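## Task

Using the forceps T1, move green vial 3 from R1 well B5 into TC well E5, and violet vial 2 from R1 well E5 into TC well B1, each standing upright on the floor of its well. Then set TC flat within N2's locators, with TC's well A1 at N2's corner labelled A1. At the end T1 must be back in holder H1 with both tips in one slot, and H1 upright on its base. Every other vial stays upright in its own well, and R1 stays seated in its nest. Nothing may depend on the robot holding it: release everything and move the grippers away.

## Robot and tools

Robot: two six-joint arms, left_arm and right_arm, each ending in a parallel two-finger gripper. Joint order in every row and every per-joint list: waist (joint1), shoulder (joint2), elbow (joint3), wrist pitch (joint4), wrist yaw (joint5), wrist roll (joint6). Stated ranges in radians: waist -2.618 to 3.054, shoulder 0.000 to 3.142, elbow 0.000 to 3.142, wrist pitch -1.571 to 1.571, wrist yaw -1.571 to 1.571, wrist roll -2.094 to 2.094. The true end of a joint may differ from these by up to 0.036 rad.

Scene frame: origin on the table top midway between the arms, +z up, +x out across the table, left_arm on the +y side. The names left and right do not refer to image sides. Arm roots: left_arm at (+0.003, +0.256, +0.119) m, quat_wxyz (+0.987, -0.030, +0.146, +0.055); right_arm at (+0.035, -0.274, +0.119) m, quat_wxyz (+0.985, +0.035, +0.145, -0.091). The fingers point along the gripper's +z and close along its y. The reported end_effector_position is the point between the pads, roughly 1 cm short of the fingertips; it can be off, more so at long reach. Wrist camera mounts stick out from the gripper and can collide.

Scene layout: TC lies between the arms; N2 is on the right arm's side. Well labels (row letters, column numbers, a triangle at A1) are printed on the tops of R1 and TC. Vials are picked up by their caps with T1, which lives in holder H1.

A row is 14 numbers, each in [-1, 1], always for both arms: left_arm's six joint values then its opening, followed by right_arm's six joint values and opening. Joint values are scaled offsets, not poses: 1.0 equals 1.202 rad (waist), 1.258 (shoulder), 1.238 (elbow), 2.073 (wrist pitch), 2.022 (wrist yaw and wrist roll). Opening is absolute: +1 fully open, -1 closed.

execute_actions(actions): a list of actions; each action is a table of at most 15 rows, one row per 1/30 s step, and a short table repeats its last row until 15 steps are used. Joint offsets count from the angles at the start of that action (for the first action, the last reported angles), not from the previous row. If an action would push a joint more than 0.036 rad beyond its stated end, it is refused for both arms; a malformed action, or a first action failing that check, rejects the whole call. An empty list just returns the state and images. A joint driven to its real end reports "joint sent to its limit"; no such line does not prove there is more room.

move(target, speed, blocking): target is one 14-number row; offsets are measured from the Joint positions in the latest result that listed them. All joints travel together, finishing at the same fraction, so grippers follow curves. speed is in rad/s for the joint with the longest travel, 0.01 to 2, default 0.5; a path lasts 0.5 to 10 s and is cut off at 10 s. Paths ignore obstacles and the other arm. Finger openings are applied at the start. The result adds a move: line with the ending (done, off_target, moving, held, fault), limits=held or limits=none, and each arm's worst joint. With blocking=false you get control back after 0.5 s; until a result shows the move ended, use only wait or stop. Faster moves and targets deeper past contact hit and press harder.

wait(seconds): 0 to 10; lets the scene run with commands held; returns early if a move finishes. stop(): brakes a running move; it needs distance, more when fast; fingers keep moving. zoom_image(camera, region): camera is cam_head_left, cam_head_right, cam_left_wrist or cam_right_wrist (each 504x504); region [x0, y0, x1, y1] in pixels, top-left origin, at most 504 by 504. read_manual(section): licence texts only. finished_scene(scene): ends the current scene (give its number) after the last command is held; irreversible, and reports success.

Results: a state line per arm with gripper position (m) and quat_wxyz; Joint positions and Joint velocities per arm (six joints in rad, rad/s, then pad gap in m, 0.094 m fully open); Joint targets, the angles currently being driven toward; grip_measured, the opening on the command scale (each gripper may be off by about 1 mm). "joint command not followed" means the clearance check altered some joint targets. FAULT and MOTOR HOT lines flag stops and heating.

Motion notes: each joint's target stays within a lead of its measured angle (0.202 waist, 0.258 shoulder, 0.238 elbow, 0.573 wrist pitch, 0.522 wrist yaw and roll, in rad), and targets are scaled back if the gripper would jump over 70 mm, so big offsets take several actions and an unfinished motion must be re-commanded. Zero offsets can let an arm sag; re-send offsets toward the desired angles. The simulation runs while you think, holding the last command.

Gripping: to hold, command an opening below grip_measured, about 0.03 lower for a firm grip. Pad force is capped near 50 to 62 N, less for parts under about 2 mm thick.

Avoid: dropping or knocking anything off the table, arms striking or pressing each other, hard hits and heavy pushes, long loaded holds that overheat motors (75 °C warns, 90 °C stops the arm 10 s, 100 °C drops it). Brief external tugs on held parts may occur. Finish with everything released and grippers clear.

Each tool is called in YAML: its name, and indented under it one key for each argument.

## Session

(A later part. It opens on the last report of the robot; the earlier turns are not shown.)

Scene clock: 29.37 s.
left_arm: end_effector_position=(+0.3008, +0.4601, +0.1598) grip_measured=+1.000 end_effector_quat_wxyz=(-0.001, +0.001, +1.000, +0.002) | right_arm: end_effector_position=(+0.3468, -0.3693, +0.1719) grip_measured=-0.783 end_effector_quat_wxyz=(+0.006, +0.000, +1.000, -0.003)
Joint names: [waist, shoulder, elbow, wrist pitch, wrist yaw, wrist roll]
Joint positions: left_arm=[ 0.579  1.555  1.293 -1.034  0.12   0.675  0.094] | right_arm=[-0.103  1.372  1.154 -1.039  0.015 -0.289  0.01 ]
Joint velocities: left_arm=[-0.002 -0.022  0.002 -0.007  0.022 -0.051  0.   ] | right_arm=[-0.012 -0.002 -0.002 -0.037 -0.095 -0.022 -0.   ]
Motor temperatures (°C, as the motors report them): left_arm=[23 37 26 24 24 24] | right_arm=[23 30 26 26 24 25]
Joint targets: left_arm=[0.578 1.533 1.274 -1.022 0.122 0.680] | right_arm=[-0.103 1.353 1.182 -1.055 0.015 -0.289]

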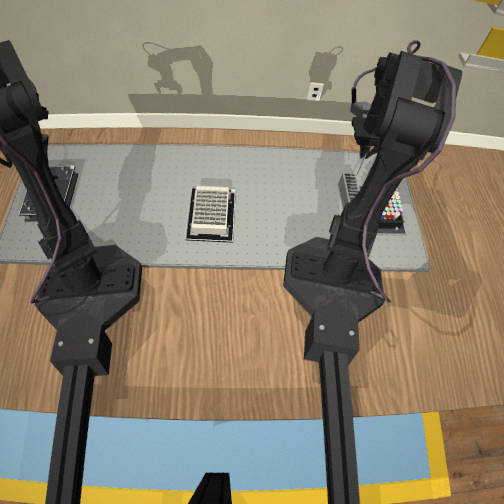

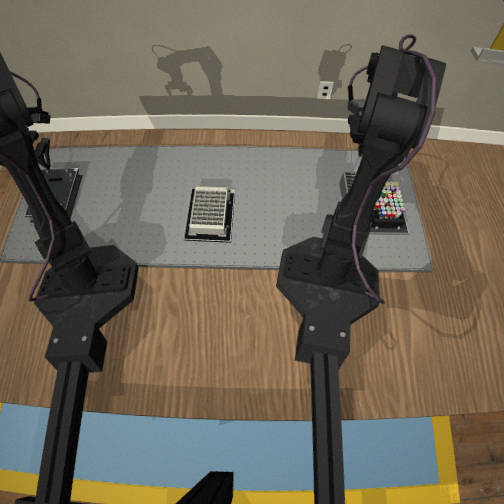

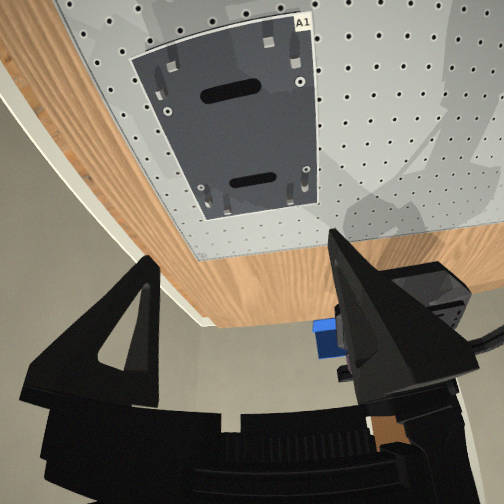

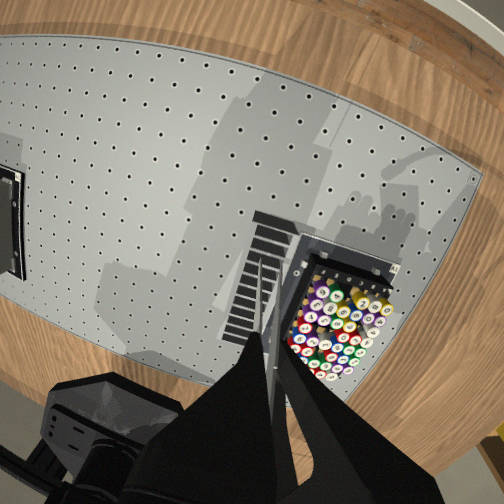

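execute_actions:
  actions:
    - [[-0.0008,-0.0175,-0.0153,0.0058,0.001,0.0025,1, -0.02,-0.024,0.01,-0.008,-0.007,0.012,-0.78],[-0.0008,-0.0175,-0.0153,0.0058,0.001,0.0025,1, -0.043,-0.031,-0.008,-0.009,-0.012,0.026,-0.78],[-0.0008,-0.0175,-0.0153,0.0058,0.001,0.0025,1, -0.073,-0.038,-0.024,-0.010,-0.018,0.044,-0.78],[-0.0008,-0.0175,-0.0153,0.0058,0.001,0.0025,1, -0.107,-0.046,-0.036,-0.011,-0.025,0.064,-0.78],[-0.0008,-0.0175,-0.0153,0.0058,0.001,0.0025,1, -0.143,-0.054,-0.047,-0.012,-0.032,0.086,-0.78],[-0.0008,-0.0175,-0.0153,0.0058,0.001,0.0025,1, -0.18,-0.062,-0.058,-0.0125,-0.039,0.108,-0.78],[-0.0008,-0.0175,-0.0153,0.0058,0.001,0.0025,1, -0.217,-0.070,-0.069,-0.013,-0.045,0.130,-0.775],[-0.0008,-0.0175,-0.0153,0.0058,0.001,0.0025,1, -0.25,-0.078,-0.079,-0.0135,-0.051,0.150,-0.775],[-0.0008,-0.0175,-0.0153,0.0058,0.001,0.0025,1, -0.28,-0.085,-0.088,-0.0135,-0.056,0.168,-0.775],[-0.0008,-0.0175,-0.0153,0.0058,0.001,0.0025,1, -0.307,-0.090,-0.096,-0.0135,-0.060,0.183,-0.775],[-0.0008,-0.0175,-0.0153,0.0058,0.001,0.0025,1, -0.325,-0.094,-0.102,-0.0135,-0.063,0.194,-0.775],[-0.0008,-0.0175,-0.0153,0.0058,0.001,0.0025,1, -0.337,-0.0954,-0.105,-0.0135,-0.064,0.200,-0.775],[-0.0008,-0.0175,-0.0153,0.0058,0.001,0.0025,1, -0.340,-0.0954,-0.1064,-0.0135,-0.064,0.2013,-0.775]]

execute_actions:
  actions: []

Scene clock: 31.60 s.
left_arm: end_effector_position=(+0.3008, +0.4601, +0.1598) grip_measured=+1.000 end_effector_quat_wxyz=(-0.001, +0.001, +1.000, +0.002) | right_arm: end_effector_position=(+0.2733, -0.4378, +0.1707) grip_measured=-0.776 end_effector_quat_wxyz=(-0.009, +0.355, +0.935, -0.009)
Joint names: [waist, shoulder, elbow, wrist pitch, wrist yaw, wrist roll]
Joint positions: left_arm=[ 0.579  1.555  1.293 -1.034  0.12   0.675  0.094] | right_arm=[-0.505  1.281  1.036 -1.057 -0.082  0.051  0.011]
Joint velocities: left_arm=[-0.002  0.012  0.007  0.051 -0.051 -0.037  0.   ] | right_arm=[-0.046 -0.002 -0.051 -0.066 -0.139  0.374 -0.   ]
Motor temperatures (°C, as the motors report them): left_arm=[23 37 26 24 24 24] | right_arm=[23 30 26 26 24 25]
Joint targets: left_arm=[0.578 1.533 1.274 -1.022 0.122 0.680] | right_arm=[-0.512 1.252 1.022 -1.067 -0.115 0.118]

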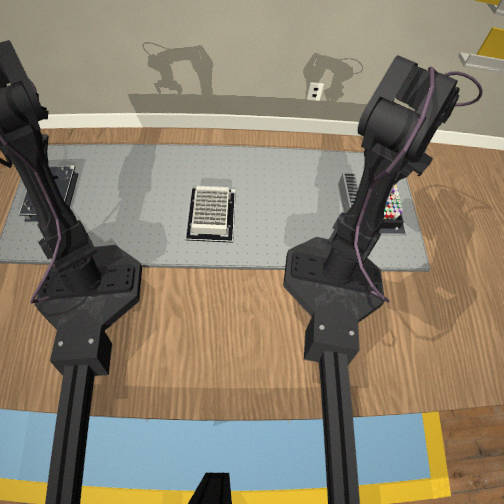

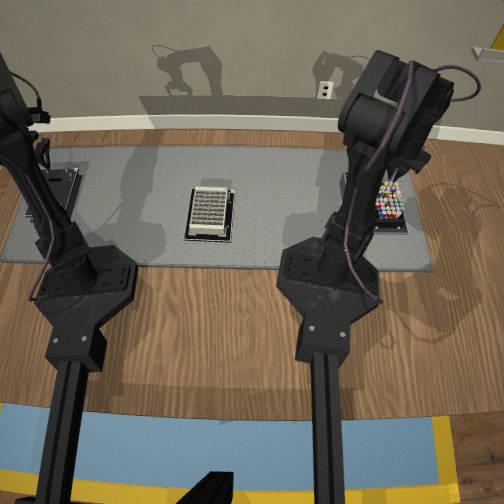

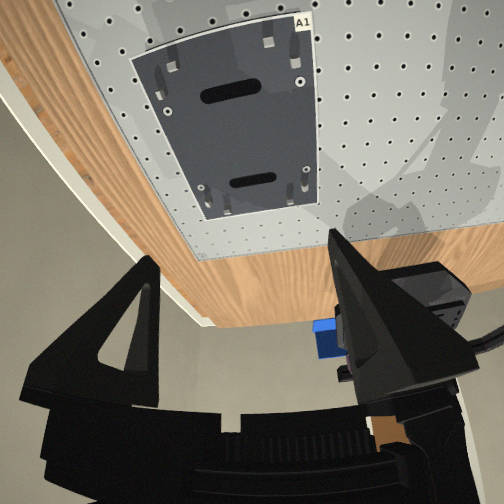

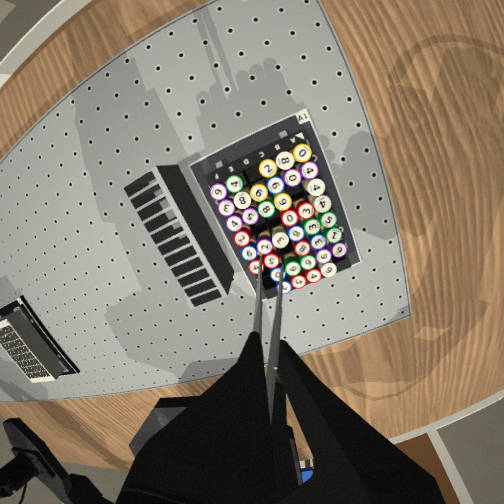

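Scene clock: 31.60 s.
left_arm: end_effector_position=(+0.3008, +0.4601, +0.1598) grip_measured=+1.000 end_effector_quat_wxyz=(-0.001, +0.001, +1.000, +0.002) | right_arm: end_effector_position=(+0.2733, -0.4378, +0.1707) grip_measured=-0.776 end_effector_quat_wxyz=(-0.009, +0.355, +0.935, -0.009)
Joint names: [waist, shoulder, elbow, wrist pitch, wrist yaw, wrist roll]
Joint positions: left_arm=[ 0.579  1.555  1.293 -1.034  0.12   0.675  0.094] | right_arm=[-0.505  1.281  1.036 -1.057 -0.082  0.051  0.011]
Joint velocities: left_arm=[-0.002  0.012  0.007  0.051 -0.051 -0.037  0.   ] | right_arm=[-0.046 -0.002 -0.051 -0.066 -0.139  0.374 -0.   ]
Motor temperatures (°C, as the motors report them): left_arm=[23 37 26 24 24 24] | right_arm=[23 30 26 26 24 25]
Joint targets: left_arm=[0.578 1.533 1.274 -1.022 0.122 0.680] | right_arm=[-0.512 1.252 1.022 -1.067 -0.115 0.118]

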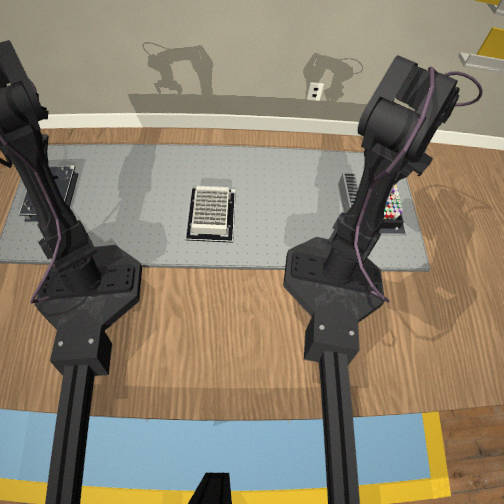

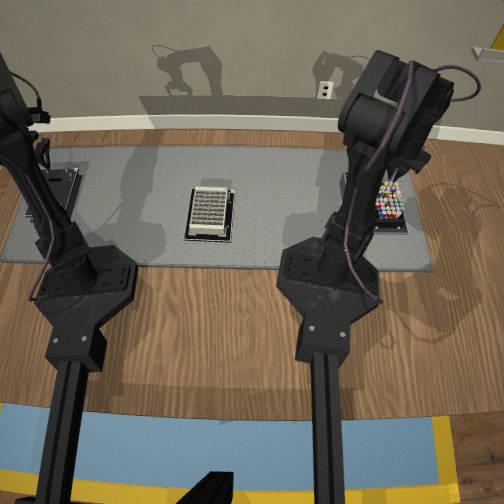

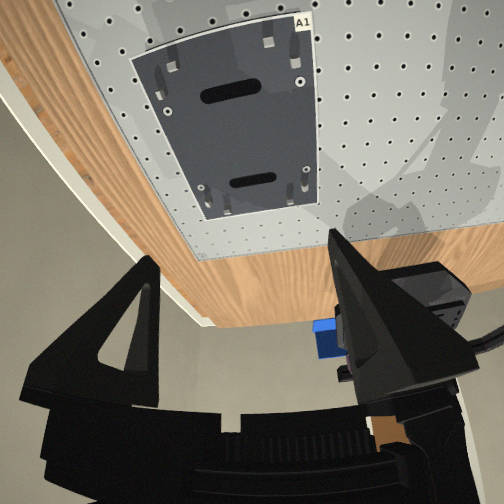

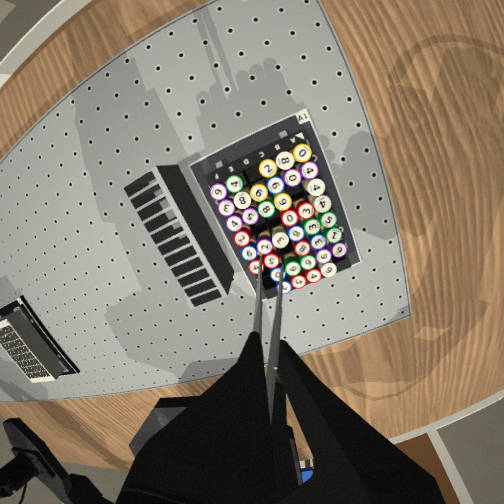

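wait:
  seconds: 0.1

zoom_image:
  camera: "cam_right_wrist"
  region: [220, 200, 320, 300]

Scene clock: 32.23 s.
left_arm: end_effector_position=(+0.3008, +0.4601, +0.1598) grip_measured=+1.000 end_effector_quat_wxyz=(-0.001, +0.001, +1.000, +0.002) | right_arm: end_effector_position=(+0.2757, -0.4340, +0.1705) grip_measured=-0.776 end_effector_quat_wxyz=(-0.006, +0.383, +0.924, +0.003)
Joint names: [waist, shoulder, elbow, wrist pitch, wrist yaw, wrist roll]
Joint positions: left_arm=[ 0.579  1.555  1.293 -1.034  0.12   0.675  0.094] | right_arm=[-0.505  1.281  1.035 -1.058 -0.108  0.109  0.011]
Joint velocities: left_arm=[ 0.002 -0.007  0.012 -0.022  0.007  0.007  0.   ] | right_arm=[ 0.002 -0.002  0.002 -0.022 -0.007 -0.081 -0.001]
Motor temperatures (°C, as the motors report them): left_arm=[23 38 26 24 24 24] | right_arm=[23 30 26 26 24 25]
Joint targets: left_arm=[0.578 1.533 1.274 -1.022 0.122 0.680] | right_arm=[-0.512 1.252 1.022 -1.067 -0.115 0.118]
wait: 0.10 s; no rest

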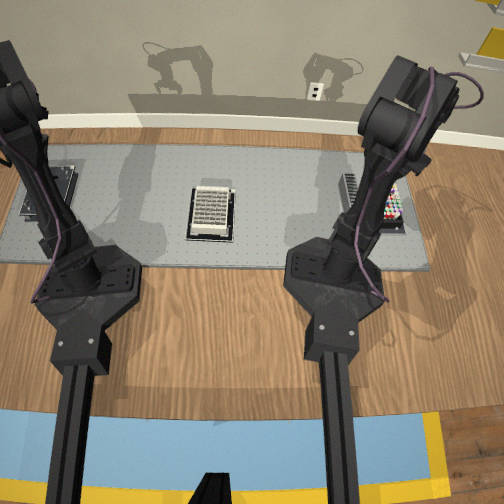

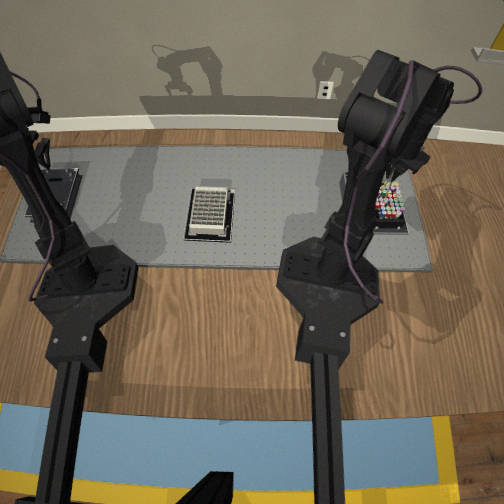

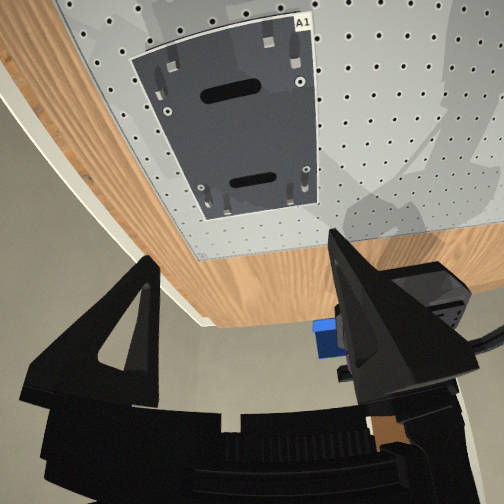

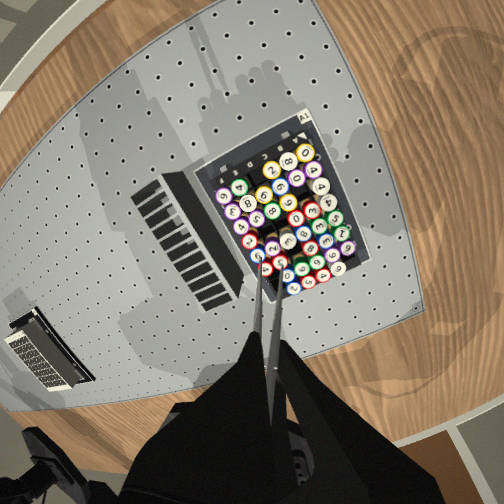

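Region (220, 200, 320, 300) of cam_right_wrist's 504x504 image, scaled by 5.040, with more detail than that image has.

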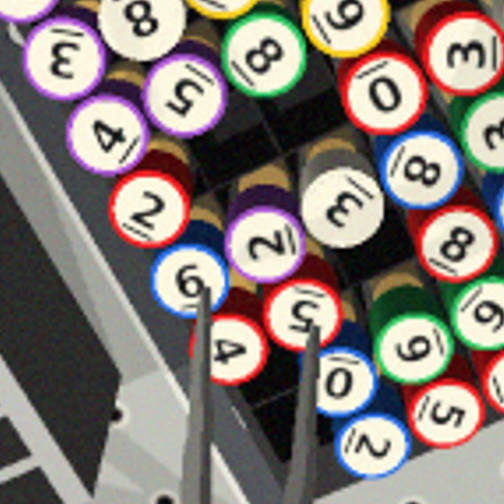

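execute_actions:
  actions:
    - [[-0.0008,-0.0175,-0.0153,0.0058,0.001,0.0025,1, 0.006,0.0,-0.008,0.016,-0.0035,0.0045,-0.77],[-0.0008,-0.0175,-0.0153,0.0058,0.001,0.0025,1, 0.010,0.012,-0.008,0.022,-0.0035,0.0045,-0.765],[-0.0008,-0.0175,-0.0153,0.0058,0.001,0.0025,1, 0.010,0.022,-0.008,0.027,-0.0035,0.0045,-0.762],[-0.0008,-0.0175,-0.0153,0.0058,0.001,0.0025,1, 0.010,0.0255,-0.008,0.029,-0.0035,0.0045,-0.762],[-0.0008,-0.0175,-0.0153,0.0058,0.001,0.0025,1, 0.010,0.0255,-0.008,0.029,-0.0035,0.0045,-0.762],[-0.0008,-0.0175,-0.0153,0.0058,0.001,0.0025,1, 0.010,0.0255,-0.008,0.028,-0.0035,0.0045,-0.762],[-0.0008,-0.0175,-0.0153,0.0058,0.001,0.0025,1, 0.010,0.0255,-0.008,0.026,-0.0035,0.0045,-0.762],[-0.0008,-0.0175,-0.0153,0.0058,0.001,0.0025,1, 0.010,0.0255,-0.008,0.0245,-0.0035,0.0045,-0.762],[-0.0008,-0.0175,-0.0153,0.0058,0.001,0.0025,1, 0.010,0.0255,-0.008,0.0234,-0.0035,0.0045,-0.762]]

zoom_image:
  camera: "cam_right_wrist"
  region: [220, 200, 320, 300]

Scene clock: 34.27 s.
left_arm: end_effector_position=(+0.3008, +0.4601, +0.1598) grip_measured=+1.000 end_effector_quat_wxyz=(-0.001, +0.001, +1.000, +0.002) | right_arm: end_effector_position=(+0.2804, -0.4385, +0.1645) grip_measured=-0.763 end_effector_quat_wxyz=(-0.003, +0.383, +0.924, +0.003)
Joint names: [waist, shoulder, elbow, wrist pitch, wrist yaw, wrist roll]
Joint positions: left_arm=[ 0.579  1.555  1.293 -1.034  0.12   0.675  0.094] | right_arm=[-0.505  1.306  1.035 -1.026 -0.108  0.111  0.011]
Joint velocities: left_arm=[-0.022  0.012  0.002 -0.007 -0.037  0.037  0.   ] | right_arm=[ 0.012  0.002  0.007  0.051 -0.007 -0.051 -0.   ]
Motor temperatures (°C, as the motors report them): left_arm=[23 38 26 24 24 24] | right_arm=[23 30 26 26 24 25]
Joint targets: left_arm=[0.578 1.533 1.274 -1.022 0.122 0.680] | right_arm=[-0.493 1.313 1.026 -1.010 -0.115 0.119]

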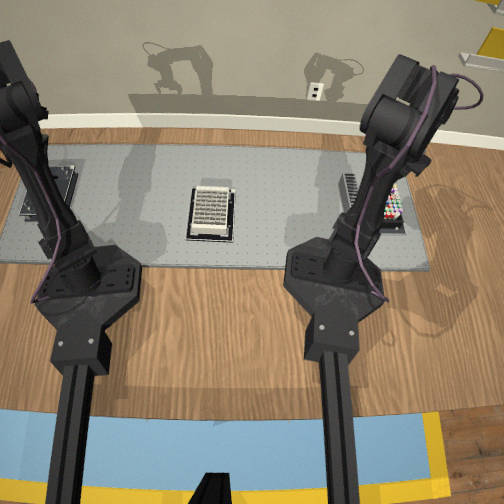

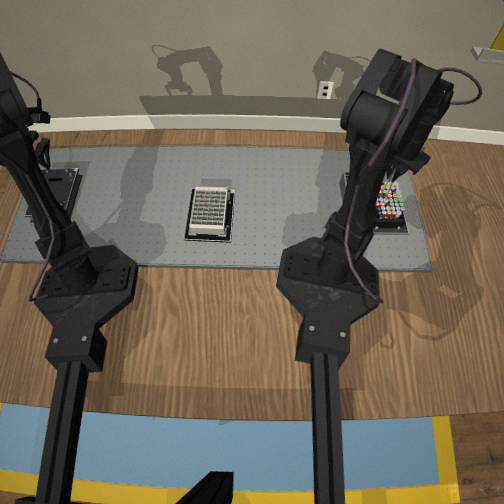

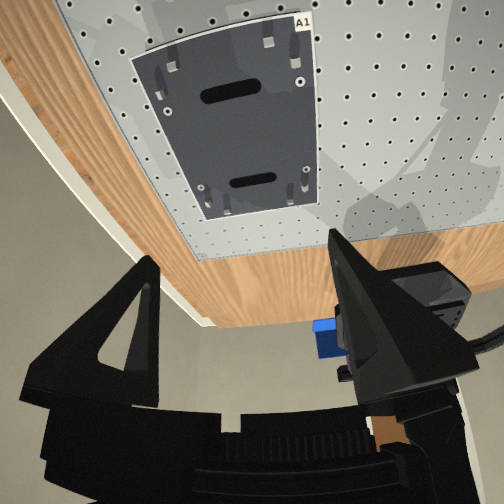

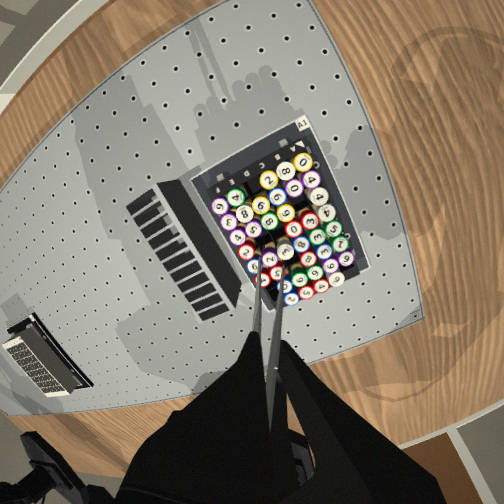

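Region (220, 200, 320, 300) of cam_right_wrist's 504x504 image, scaled by 5.040, with more detail than that image has.

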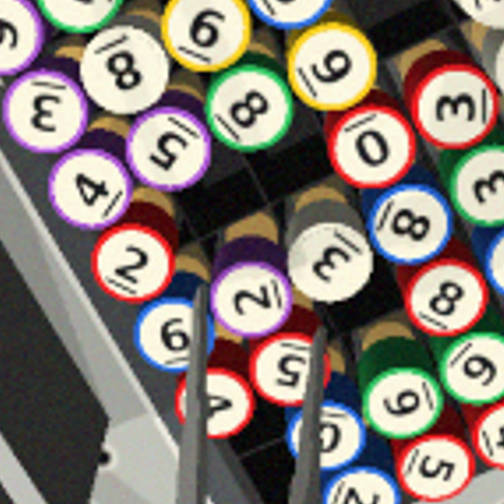

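zoom_image:
  camera: "cam_head_right"
  region: [365, 160, 425, 230]

Region (365, 160, 425, 230) of cam_head_right's 504x504 image, scaled by 7.200, with more detail than that image has; it fills the left 432 columns of this view, and the rest is white.

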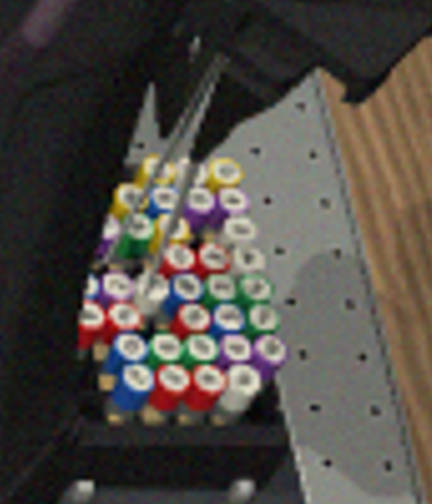

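execute_actions:
  actions:
    - [[-0.0008,-0.0175,-0.0153,0.0058,0.001,0.0025,1, 0.014,0.003,-0.008,0.0077,-0.0035,0.004,-0.762],[-0.0008,-0.0175,-0.0153,0.0058,0.001,0.0025,1, 0.014,0.003,-0.010,0.0077,-0.0035,0.004,-0.762],[-0.0008,-0.0175,-0.0153,0.0058,0.001,0.0025,1, 0.014,0.003,-0.0152,0.0143,-0.0035,0.004,-0.762],[-0.0008,-0.0175,-0.0153,0.0058,0.001,0.0025,1, 0.0145,0.003,-0.0189,0.0182,-0.0035,0.004,-0.762],[-0.0008,-0.0175,-0.0153,0.0058,0.001,0.0025,1, 0.015,0.003,-0.0229,0.022,-0.0035,0.004,-0.762],[-0.0008,-0.0175,-0.0153,0.0058,0.001,0.0025,1, 0.0155,0.003,-0.0265,0.0249,-0.0035,0.004,-0.762],[-0.0008,-0.0175,-0.0153,0.0058,0.001,0.0025,1, 0.016,0.003,-0.0298,0.0272,-0.0035,0.004,-0.762],[-0.0008,-0.0175,-0.0153,0.0058,0.001,0.0025,1, 0.0163,0.003,-0.0331,0.0295,-0.0035,0.004,-0.762],[-0.0008,-0.0175,-0.0153,0.0058,0.001,0.0025,1, 0.0166,0.003,-0.0364,0.0318,-0.0035,0.004,-0.762],[-0.0008,-0.0175,-0.0153,0.0058,0.001,0.0025,1, 0.0166,0.003,-0.0397,0.0341,-0.0035,0.004,-0.762],[-0.0008,-0.0175,-0.0153,0.0058,0.001,0.0025,1, 0.0166,0.003,-0.043,0.0364,-0.0035,0.004,-0.762],[-0.0008,-0.0175,-0.0153,0.0058,0.001,0.0025,1, 0.0166,0.003,-0.0458,0.0381,-0.0035,0.004,-0.762],[-0.0008,-0.0175,-0.0153,0.0058,0.001,0.0025,1, 0.0166,0.003,-0.0472,0.0383,-0.0035,0.004,-0.762],[-0.0008,-0.0175,-0.0153,0.0058,0.001,0.0025,1, 0.0166,0.003,-0.0472,0.0365,-0.0035,0.004,-0.762],[-0.0008,-0.0175,-0.0153,0.0058,0.001,0.0025,1, 0.0166,0.003,-0.0472,0.0334,-0.0035,0.004,-0.762]]

zoom_image:
  camera: "cam_right_wrist"
  region: [220, 200, 320, 300]

zoom_image:
  camera: "cam_head_right"
  region: [365, 160, 425, 230]

Scene clock: 36.17 s.
left_arm: end_effector_position=(+0.3008, +0.4601, +0.1598) grip_measured=+1.000 end_effector_quat_wxyz=(-0.001, +0.001, +1.000, +0.002) | right_arm: end_effector_position=(+0.2796, -0.4350, +0.1538) grip_measured=-0.763 end_effector_quat_wxyz=(-0.001, +0.378, +0.926, +0.004)
Joint names: [waist, shoulder, elbow, wrist pitch, wrist yaw, wrist roll]
Joint positions: left_arm=[ 0.579  1.555  1.293 -1.034  0.12   0.675  0.094] | right_arm=[-0.494  1.306  0.991 -0.977 -0.109  0.111  0.011]
Joint velocities: left_arm=[-0.012 -0.007 -0.002  0.037  0.007 -0.081  0.   ] | right_arm=[-0.007 -0.002 -0.037 -0.022 -0.007  0.007  0.   ]
Motor temperatures (°C, as the motors report them): left_arm=[23 38 26 24 24 24] | right_arm=[23 30 26 26 24 25]
Joint targets: left_arm=[0.578 1.533 1.274 -1.022 0.122 0.680] | right_arm=[-0.485 1.310 0.977 -0.957 -0.115 0.119]

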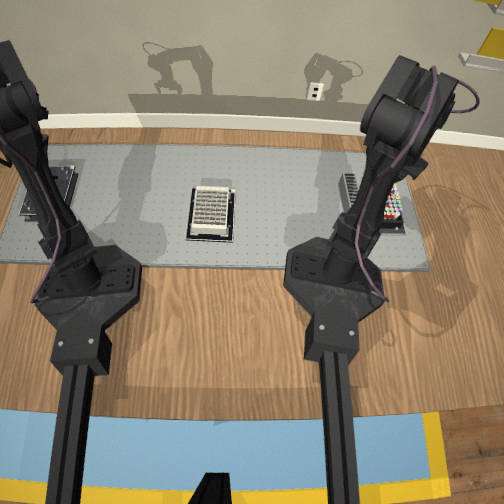

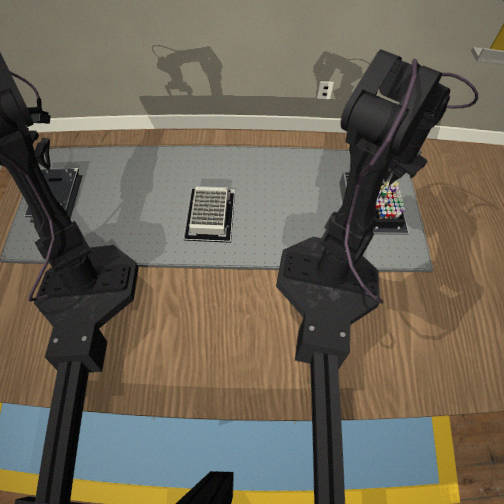

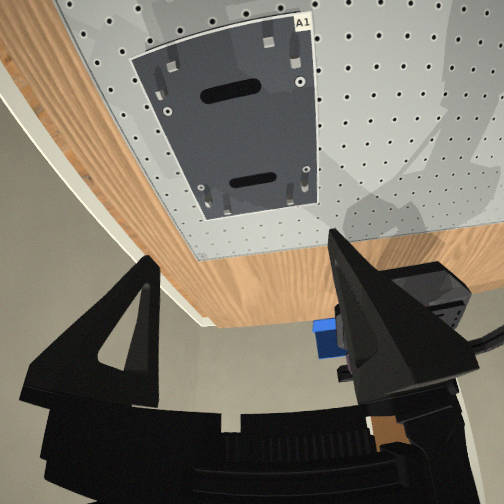

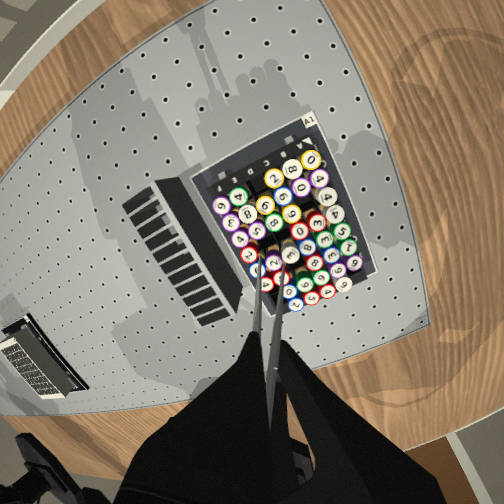

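Region (220, 200, 320, 300) of cam_right_wrist's 504x504 image, scaled by 5.040, with more detail than that image has.

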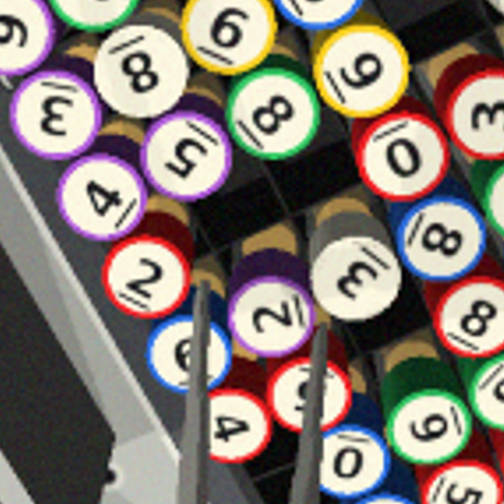

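Region (365, 160, 425, 230) of cam_head_right's 504x504 image, scaled by 7.200, with more detail than that image has; it fills the left 432 columns of this view, and the rest is white.

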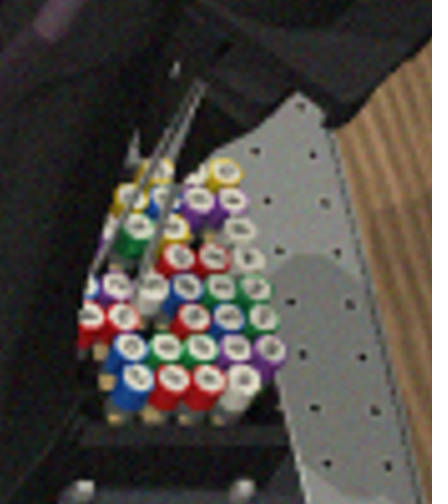

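execute_actions:
  actions:
    - [[-0.0008,-0.0175,-0.0153,0.0058,0.001,0.0025,1, 0.0,0.003,-0.0113,0.013,-0.003,0.004,-0.765],[-0.0008,-0.0175,-0.0153,0.0058,0.001,0.0025,1, 0.0,0.003,-0.0113,0.013,-0.003,0.004,-0.77],[-0.0008,-0.0175,-0.0153,0.0058,0.001,0.0025,1, 0.0,0.003,-0.0113,0.012,-0.003,0.004,-0.775],[-0.0008,-0.0175,-0.0153,0.0058,0.001,0.0025,1, 0.0,0.003,-0.0113,0.011,-0.003,0.004,-0.78],[-0.0008,-0.0175,-0.0153,0.0058,0.001,0.0025,1, 0.0,0.003,-0.0113,0.011,-0.003,0.004,-0.79],[-0.0008,-0.0175,-0.0153,0.0058,0.001,0.0025,1, 0.0,0.003,-0.0113,0.011,-0.003,0.004,-0.80],[-0.0008,-0.0175,-0.0153,0.0058,0.001,0.0025,1, 0.0,0.003,-0.0113,0.011,-0.003,0.004,-0.81],[-0.0008,-0.0175,-0.0153,0.0058,0.001,0.0025,1, 0.0,0.003,-0.0113,0.011,-0.003,0.004,-0.82],[-0.0008,-0.0175,-0.0153,0.0058,0.001,0.0025,1, 0.0,0.003,-0.0113,0.011,-0.003,0.004,-0.83],[-0.0008,-0.0175,-0.0153,0.0058,0.001,0.0025,1, 0.0,0.003,-0.0113,0.011,-0.003,0.004,-0.84],[-0.0008,-0.0175,-0.0153,0.0058,0.001,0.0025,1, 0.0,0.003,-0.0113,0.011,-0.003,0.004,-0.85],[-0.0008,-0.0175,-0.0153,0.0058,0.001,0.0025,1, 0.0,0.003,-0.0113,0.011,-0.003,0.004,-0.858],[-0.0008,-0.0175,-0.0153,0.0058,0.001,0.0025,1, 0.0,0.003,-0.0113,0.011,-0.003,0.004,-0.865]]

zoom_image:
  camera: "cam_right_wrist"
  region: [220, 200, 320, 300]

Scene clock: 37.43 s.
left_arm: end_effector_position=(+0.3008, +0.4601, +0.1598) grip_measured=+1.000 end_effector_quat_wxyz=(-0.001, +0.001, +1.000, +0.002) | right_arm: end_effector_position=(+0.2806, -0.4358, +0.1537) grip_measured=-0.855 end_effector_quat_wxyz=(+0.002, +0.378, +0.926, +0.004)
Joint names: [waist, shoulder, elbow, wrist pitch, wrist yaw, wrist roll]
Joint positions: left_arm=[ 0.579  1.555  1.293 -1.034  0.12   0.675  0.094] | right_arm=[-0.494  1.306  0.991 -0.972 -0.109  0.112  0.007]
Joint velocities: left_arm=[-0.012  0.022  0.012 -0.007 -0.007 -0.051  0.   ] | right_arm=[-0.002 -0.007  0.002  0.051 -0.081  0.007  0.   ]
Motor temperatures (°C, as the motors report them): left_arm=[23 38 26 24 24 24] | right_arm=[23 30 26 26 24 25]
Joint targets: left_arm=[0.578 1.533 1.274 -1.022 0.122 0.680] | right_arm=[-0.494 1.310 0.977 -0.954 -0.115 0.119]

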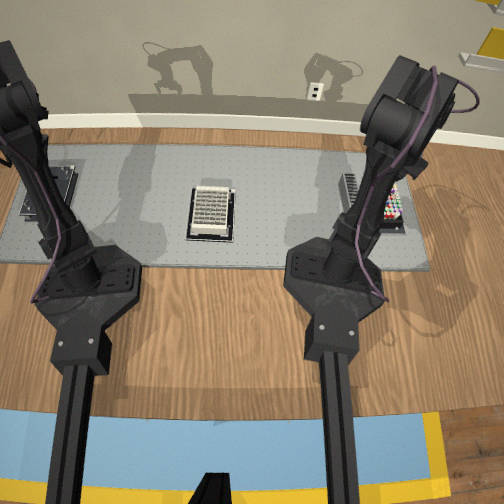

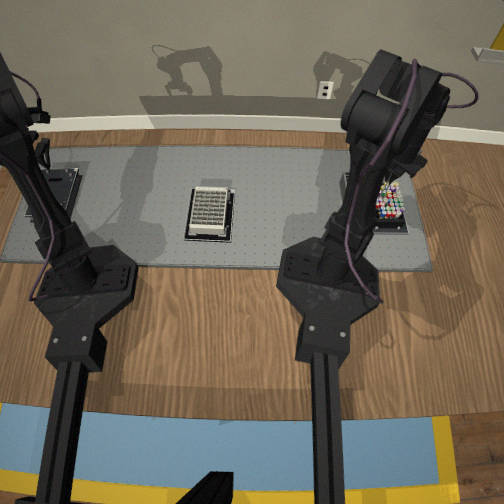

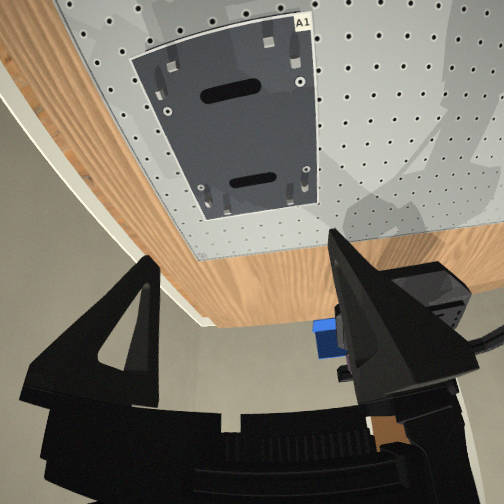

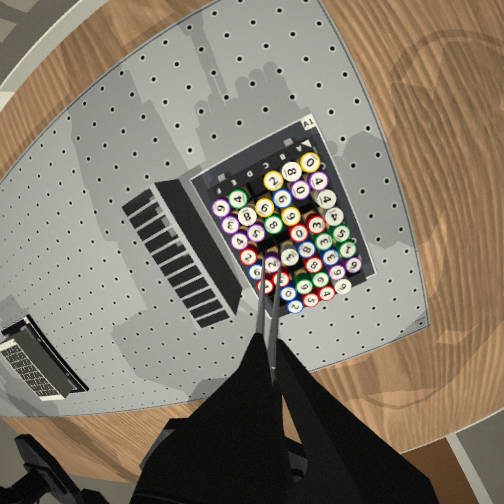

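Region (220, 200, 320, 300) of cam_right_wrist's 504x504 image, scaled by 5.040, with more detail than that image has.

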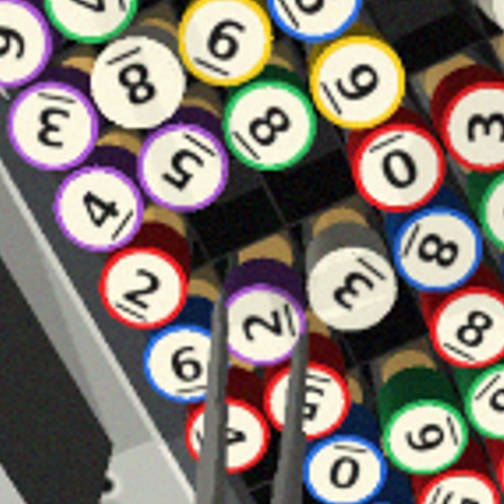

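execute_actions:
  actions: []

Scene clock: 38.20 s.
left_arm: end_effector_position=(+0.3008, +0.4601, +0.1598) grip_measured=+1.000 end_effector_quat_wxyz=(-0.001, +0.001, +1.000, +0.002) | right_arm: end_effector_position=(+0.2806, -0.4358, +0.1537) grip_measured=-0.855 end_effector_quat_wxyz=(+0.002, +0.378, +0.926, +0.004)
Joint names: [waist, shoulder, elbow, wrist pitch, wrist yaw, wrist roll]
Joint positions: left_arm=[ 0.579  1.555  1.293 -1.034  0.12   0.675  0.094] | right_arm=[-0.494  1.306  0.991 -0.972 -0.109  0.112  0.007]
Joint velocities: left_arm=[-0.002  0.017 -0.012  0.022 -0.007 -0.007  0.   ] | right_arm=[-0.012  0.002 -0.017 -0.007  0.022 -0.022 -0.001]
Motor temperatures (°C, as the motors report them): left_arm=[23 38 26 24 24 24] | right_arm=[23 29 26 26 24 25]
Joint targets: left_arm=[0.578 1.533 1.274 -1.022 0.122 0.680] | right_arm=[-0.494 1.310 0.977 -0.954 -0.115 0.119]

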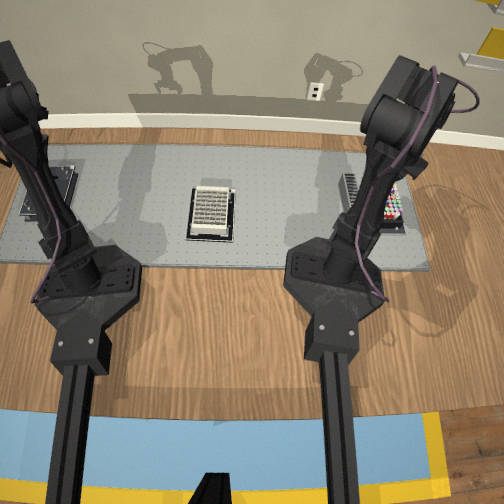

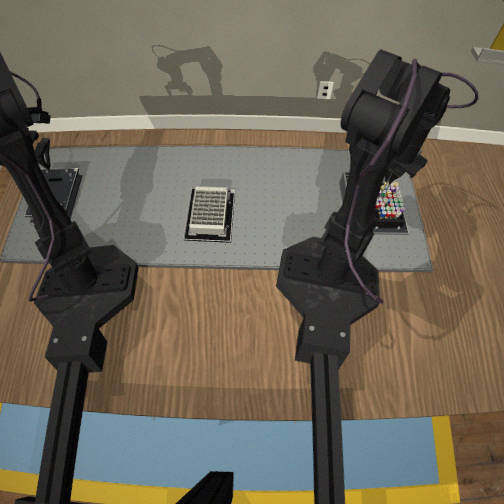

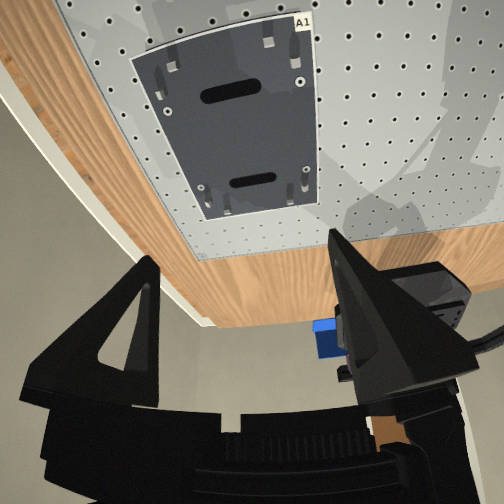

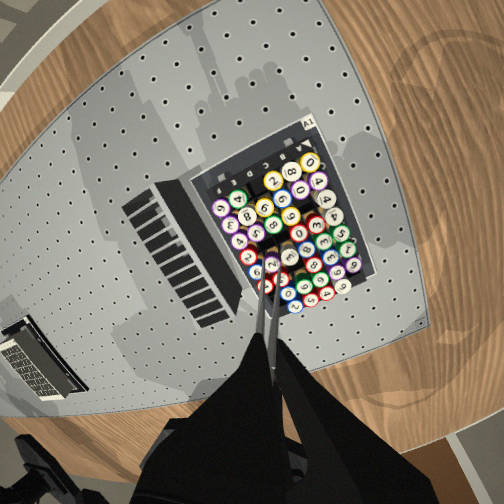

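execute_actions:
  actions:
    - [ [-0.0008,-0.0175,-0.0153,0.0058,0.001,0.0025,1,-0.00955,-0.02279,0.03457,-0.02524,-0.00403,0.0035,-0.865], [-0.0008,-0.0175,-0.0153,0.0058,0.001,0.0025,1,-0.01086,-0.02572,0.04273,-0.03543,-0.00437,0.0035,-0.865], [-0.0008,-0.0175,-0.0153,0.0058,0.001,0.0025,1,-0.01226,-0.02888,0.05153,-0.04521,-0.0047,0.0035,-0.865], [-0.0008,-0.0175,-0.0153,0.0058,0.001,0.0025,1,-0.01353,-0.03173,0.05945,-0.05260,-0.00495,0.0035,-0.865], [-0.0008,-0.0175,-0.0153,0.0058,0.001,0.0025,1,-0.01469,-0.03434,0.06672,-0.05859,-0.00515,0.0035,-0.865], [-0.0008,-0.0175,-0.0153,0.0058,0.001,0.0025,1,-0.01585,-0.03695,0.07399,-0.06459,-0.00535,0.0035,-0.865], [-0.0008,-0.0175,-0.0153,0.0058,0.001,0.0025,1,-0.01701,-0.03956,0.08126,-0.07058,-0.00555,0.0035,-0.865], [-0.0008,-0.0175,-0.0153,0.0058,0.001,0.0025,1,-0.01817,-0.04217,0.08853,-0.07657,-0.0057,0.0035,-0.865], [-0.0008,-0.0175,-0.0153,0.0058,0.001,0.0025,1,-0.01933,-0.04478,0.09580,-0.08256,-0.0057,0.0035,-0.865], [-0.0008,-0.0175,-0.0153,0.0058,0.001,0.0025,1,-0.02032,-0.04702,0.10202,-0.08682,-0.0057,0.0035,-0.865], [-0.0008,-0.0175,-0.0153,0.0058,0.001,0.0025,1,-0.02080,-0.04809,0.10501,-0.08735,-0.0057,0.0035,-0.865], [-0.0008,-0.0175,-0.0153,0.0058,0.001,0.0025,1,-0.02080,-0.04809,0.10501,-0.08516,-0.0057,0.0035,-0.865], [-0.0008,-0.0175,-0.0153,0.0058,0.001,0.0025,1,-0.02080,-0.04809,0.10501,-0.08169,-0.0057,0.0035,-0.865], [-0.0008,-0.0175,-0.0153,0.0058,0.001,0.0025,1,-0.02080,-0.04809,0.10501,-0.08030,-0.0057,0.0035,-0.865], [-0.0008,-0.0175,-0.0153,0.0058,0.001,0.0025,1,-0.02080,-0.04809,0.10501,-0.07477,-0.0057,0.0035,-0.865] ]

Scene clock: 46.93 s.
left_arm: end_effector_position=(+0.3008, +0.4601, +0.1598) grip_measured=+1.000 end_effector_quat_wxyz=(-0.001, +0.001, +1.000, +0.002) | right_arm: end_effector_position=(+0.2801, -0.4348, +0.1860) grip_measured=-0.855 end_effector_quat_wxyz=(-0.000, +0.384, +0.923, +0.004)
Joint names: [waist, shoulder, elbow, wrist pitch, wrist yaw, wrist roll]
Joint positions: left_arm=[ 0.579  1.555  1.293 -1.034  0.12   0.675  0.094] | right_arm=[-0.507  1.27   1.089 -1.111 -0.113  0.112  0.007]
Joint velocities: left_arm=[-0.002 -0.007 -0.027 -0.037  0.066 -0.051  0.   ] | right_arm=[ 0.017 -0.007 -0.017  0.007 -0.051 -0.007 -0.001]
Motor temperatures (°C, as the motors report them): left_arm=[23 39 26 24 24 24] | right_arm=[23 29 26 26 24 25]
Joint targets: left_arm=[0.578 1.533 1.274 -1.022 0.122 0.680] | right_arm=[-0.519 1.246 1.121 -1.127 -0.121 0.119]

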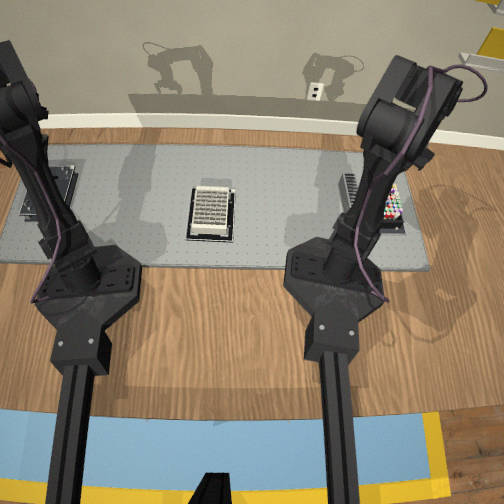

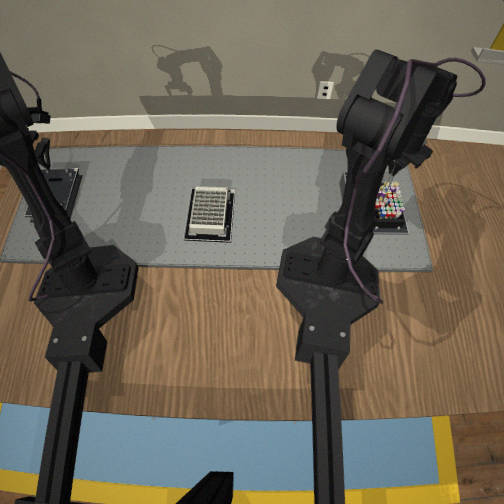

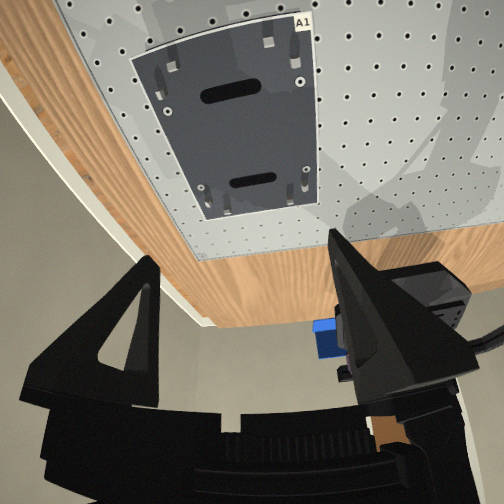

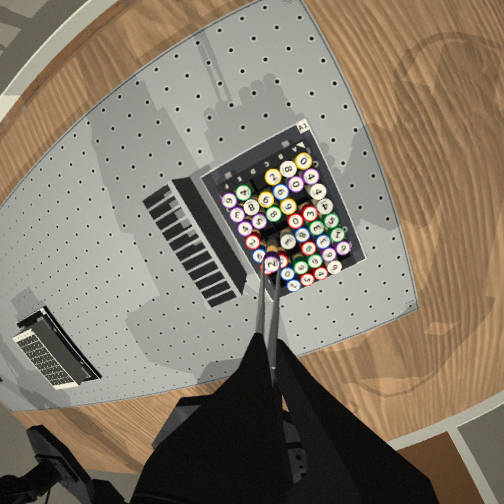

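execute_actions:
  actions:
    - [ [-0.0008,-0.0175,-0.0153,0.0058,0.001,0.0025,1,-0.01201,-0.02101,0.03784,-0.02427,-0.00459,0.0035,-0.865], [-0.0008,-0.0175,-0.0153,0.0058,0.001,0.0025,1,-0.01360,-0.02254,0.04731,-0.03416,-0.00497,0.0035,-0.865], [-0.0008,-0.0175,-0.0153,0.0058,0.001,0.0025,1,-0.01533,-0.02418,0.05752,-0.04366,-0.00533,0.0035,-0.865], [-0.0008,-0.0175,-0.0153,0.0058,0.001,0.0025,1,-0.01688,-0.02566,0.06670,-0.05083,-0.0056,0.0035,-0.865], [-0.0008,-0.0175,-0.0153,0.0058,0.001,0.0025,1,-0.01830,-0.02702,0.07513,-0.05665,-0.00583,0.0035,-0.865], [-0.0008,-0.0175,-0.0153,0.0058,0.001,0.0025,1,-0.01972,-0.02838,0.08357,-0.06247,-0.00605,0.0035,-0.865], [-0.0008,-0.0175,-0.0153,0.0058,0.001,0.0025,1,-0.02114,-0.02974,0.09200,-0.06829,-0.00627,0.0035,-0.865], [-0.0008,-0.0175,-0.0153,0.0058,0.001,0.0025,1,-0.02257,-0.03110,0.10043,-0.07410,-0.0064,0.0035,-0.865], [-0.0008,-0.0175,-0.0153,0.0058,0.001,0.0025,1,-0.02399,-0.03246,0.10887,-0.07992,-0.0064,0.0035,-0.865], [-0.0008,-0.0175,-0.0153,0.0058,0.001,0.0025,1,-0.02521,-0.03362,0.11608,-0.08406,-0.0064,0.0035,-0.865], [-0.0008,-0.0175,-0.0153,0.0058,0.001,0.0025,1,-0.02579,-0.03418,0.11955,-0.08458,-0.0064,0.0035,-0.865], [-0.0008,-0.0175,-0.0153,0.0058,0.001,0.0025,1,-0.02579,-0.03418,0.11955,-0.08244,-0.0064,0.0035,-0.865], [-0.0008,-0.0175,-0.0153,0.0058,0.001,0.0025,1,-0.02579,-0.03418,0.11955,-0.07908,-0.0064,0.0035,-0.865], [-0.0008,-0.0175,-0.0153,0.0058,0.001,0.0025,1,-0.02579,-0.03418,0.11955,-0.07772,-0.0064,0.0035,-0.865], [-0.0008,-0.0175,-0.0153,0.0058,0.001,0.0025,1,-0.02579,-0.03418,0.11955,-0.07236,-0.0064,0.0035,-0.865] ]

Scene clock: 51.17 s.
left_arm: end_effector_position=(+0.3008, +0.4601, +0.1598) grip_measured=+1.000 end_effector_quat_wxyz=(-0.001, +0.001, +1.000, +0.002) | right_arm: end_effector_position=(+0.2798, -0.4351, +0.2192) grip_measured=-0.855 end_effector_quat_wxyz=(-0.001, +0.393, +0.920, +0.004)
Joint names: [waist, shoulder, elbow, wrist pitch, wrist yaw, wrist roll]
Joint positions: left_arm=[ 0.579  1.555  1.293 -1.034  0.12   0.675  0.094] | right_arm=[-0.526  1.252  1.203 -1.247 -0.118  0.112  0.007]
Joint velocities: left_arm=[ 0.022 -0.002  0.002  0.051 -0.022 -0.022  0.   ] | right_arm=[-0.017 -0.017 -0.007 -0.066  0.007  0.095 -0.   ]
Motor temperatures (°C, as the motors report them): left_arm=[23 39 26 24 24 24] | right_arm=[23 29 27 26 24 25]
Joint targets: left_arm=[0.578 1.533 1.274 -1.022 0.122 0.680] | right_arm=[-0.538 1.227 1.236 -1.261 -0.125 0.119]

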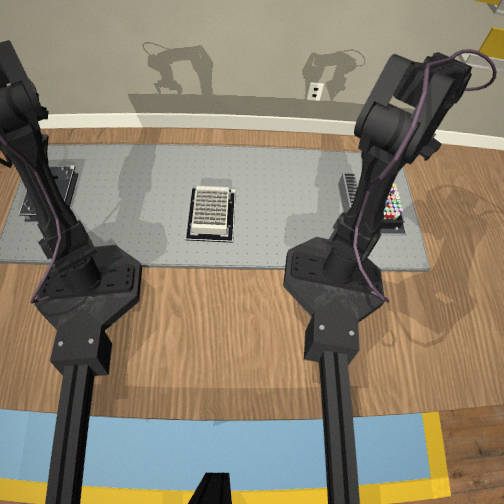

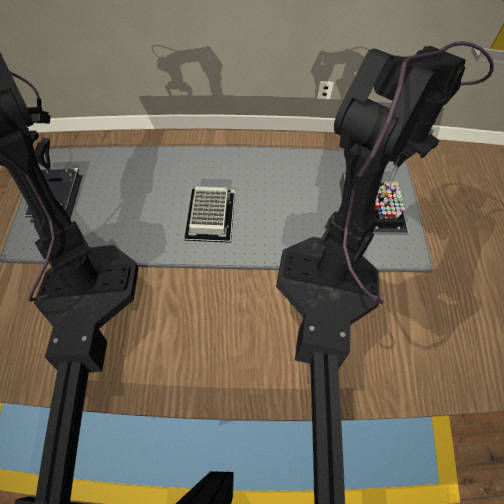

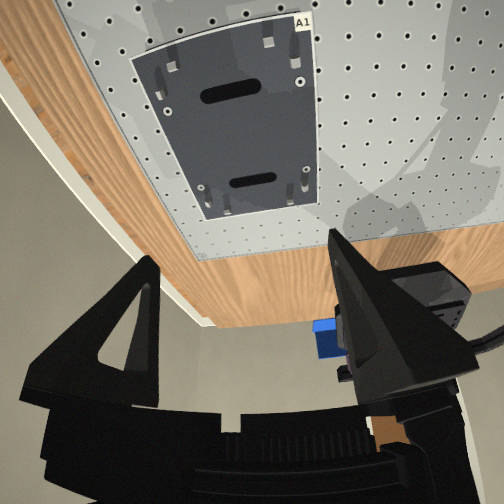

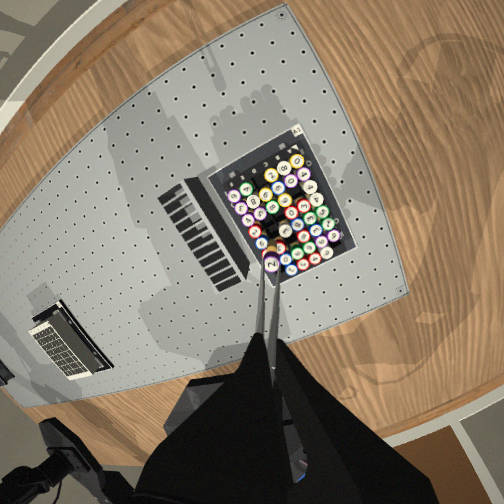

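zoom_image:
  camera: "cam_right_wrist"
  region: [210, 130, 370, 300]

Region (210, 130, 370, 300) of cam_right_wrist's 504x504 image, scaled by 2.965, with more detail than that image has; it fills the left 474 columns of this view, and the rest is white.

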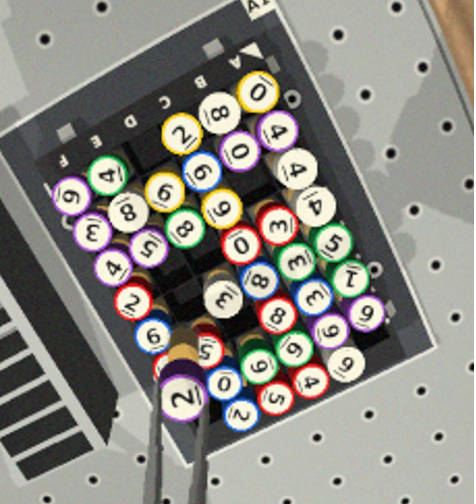

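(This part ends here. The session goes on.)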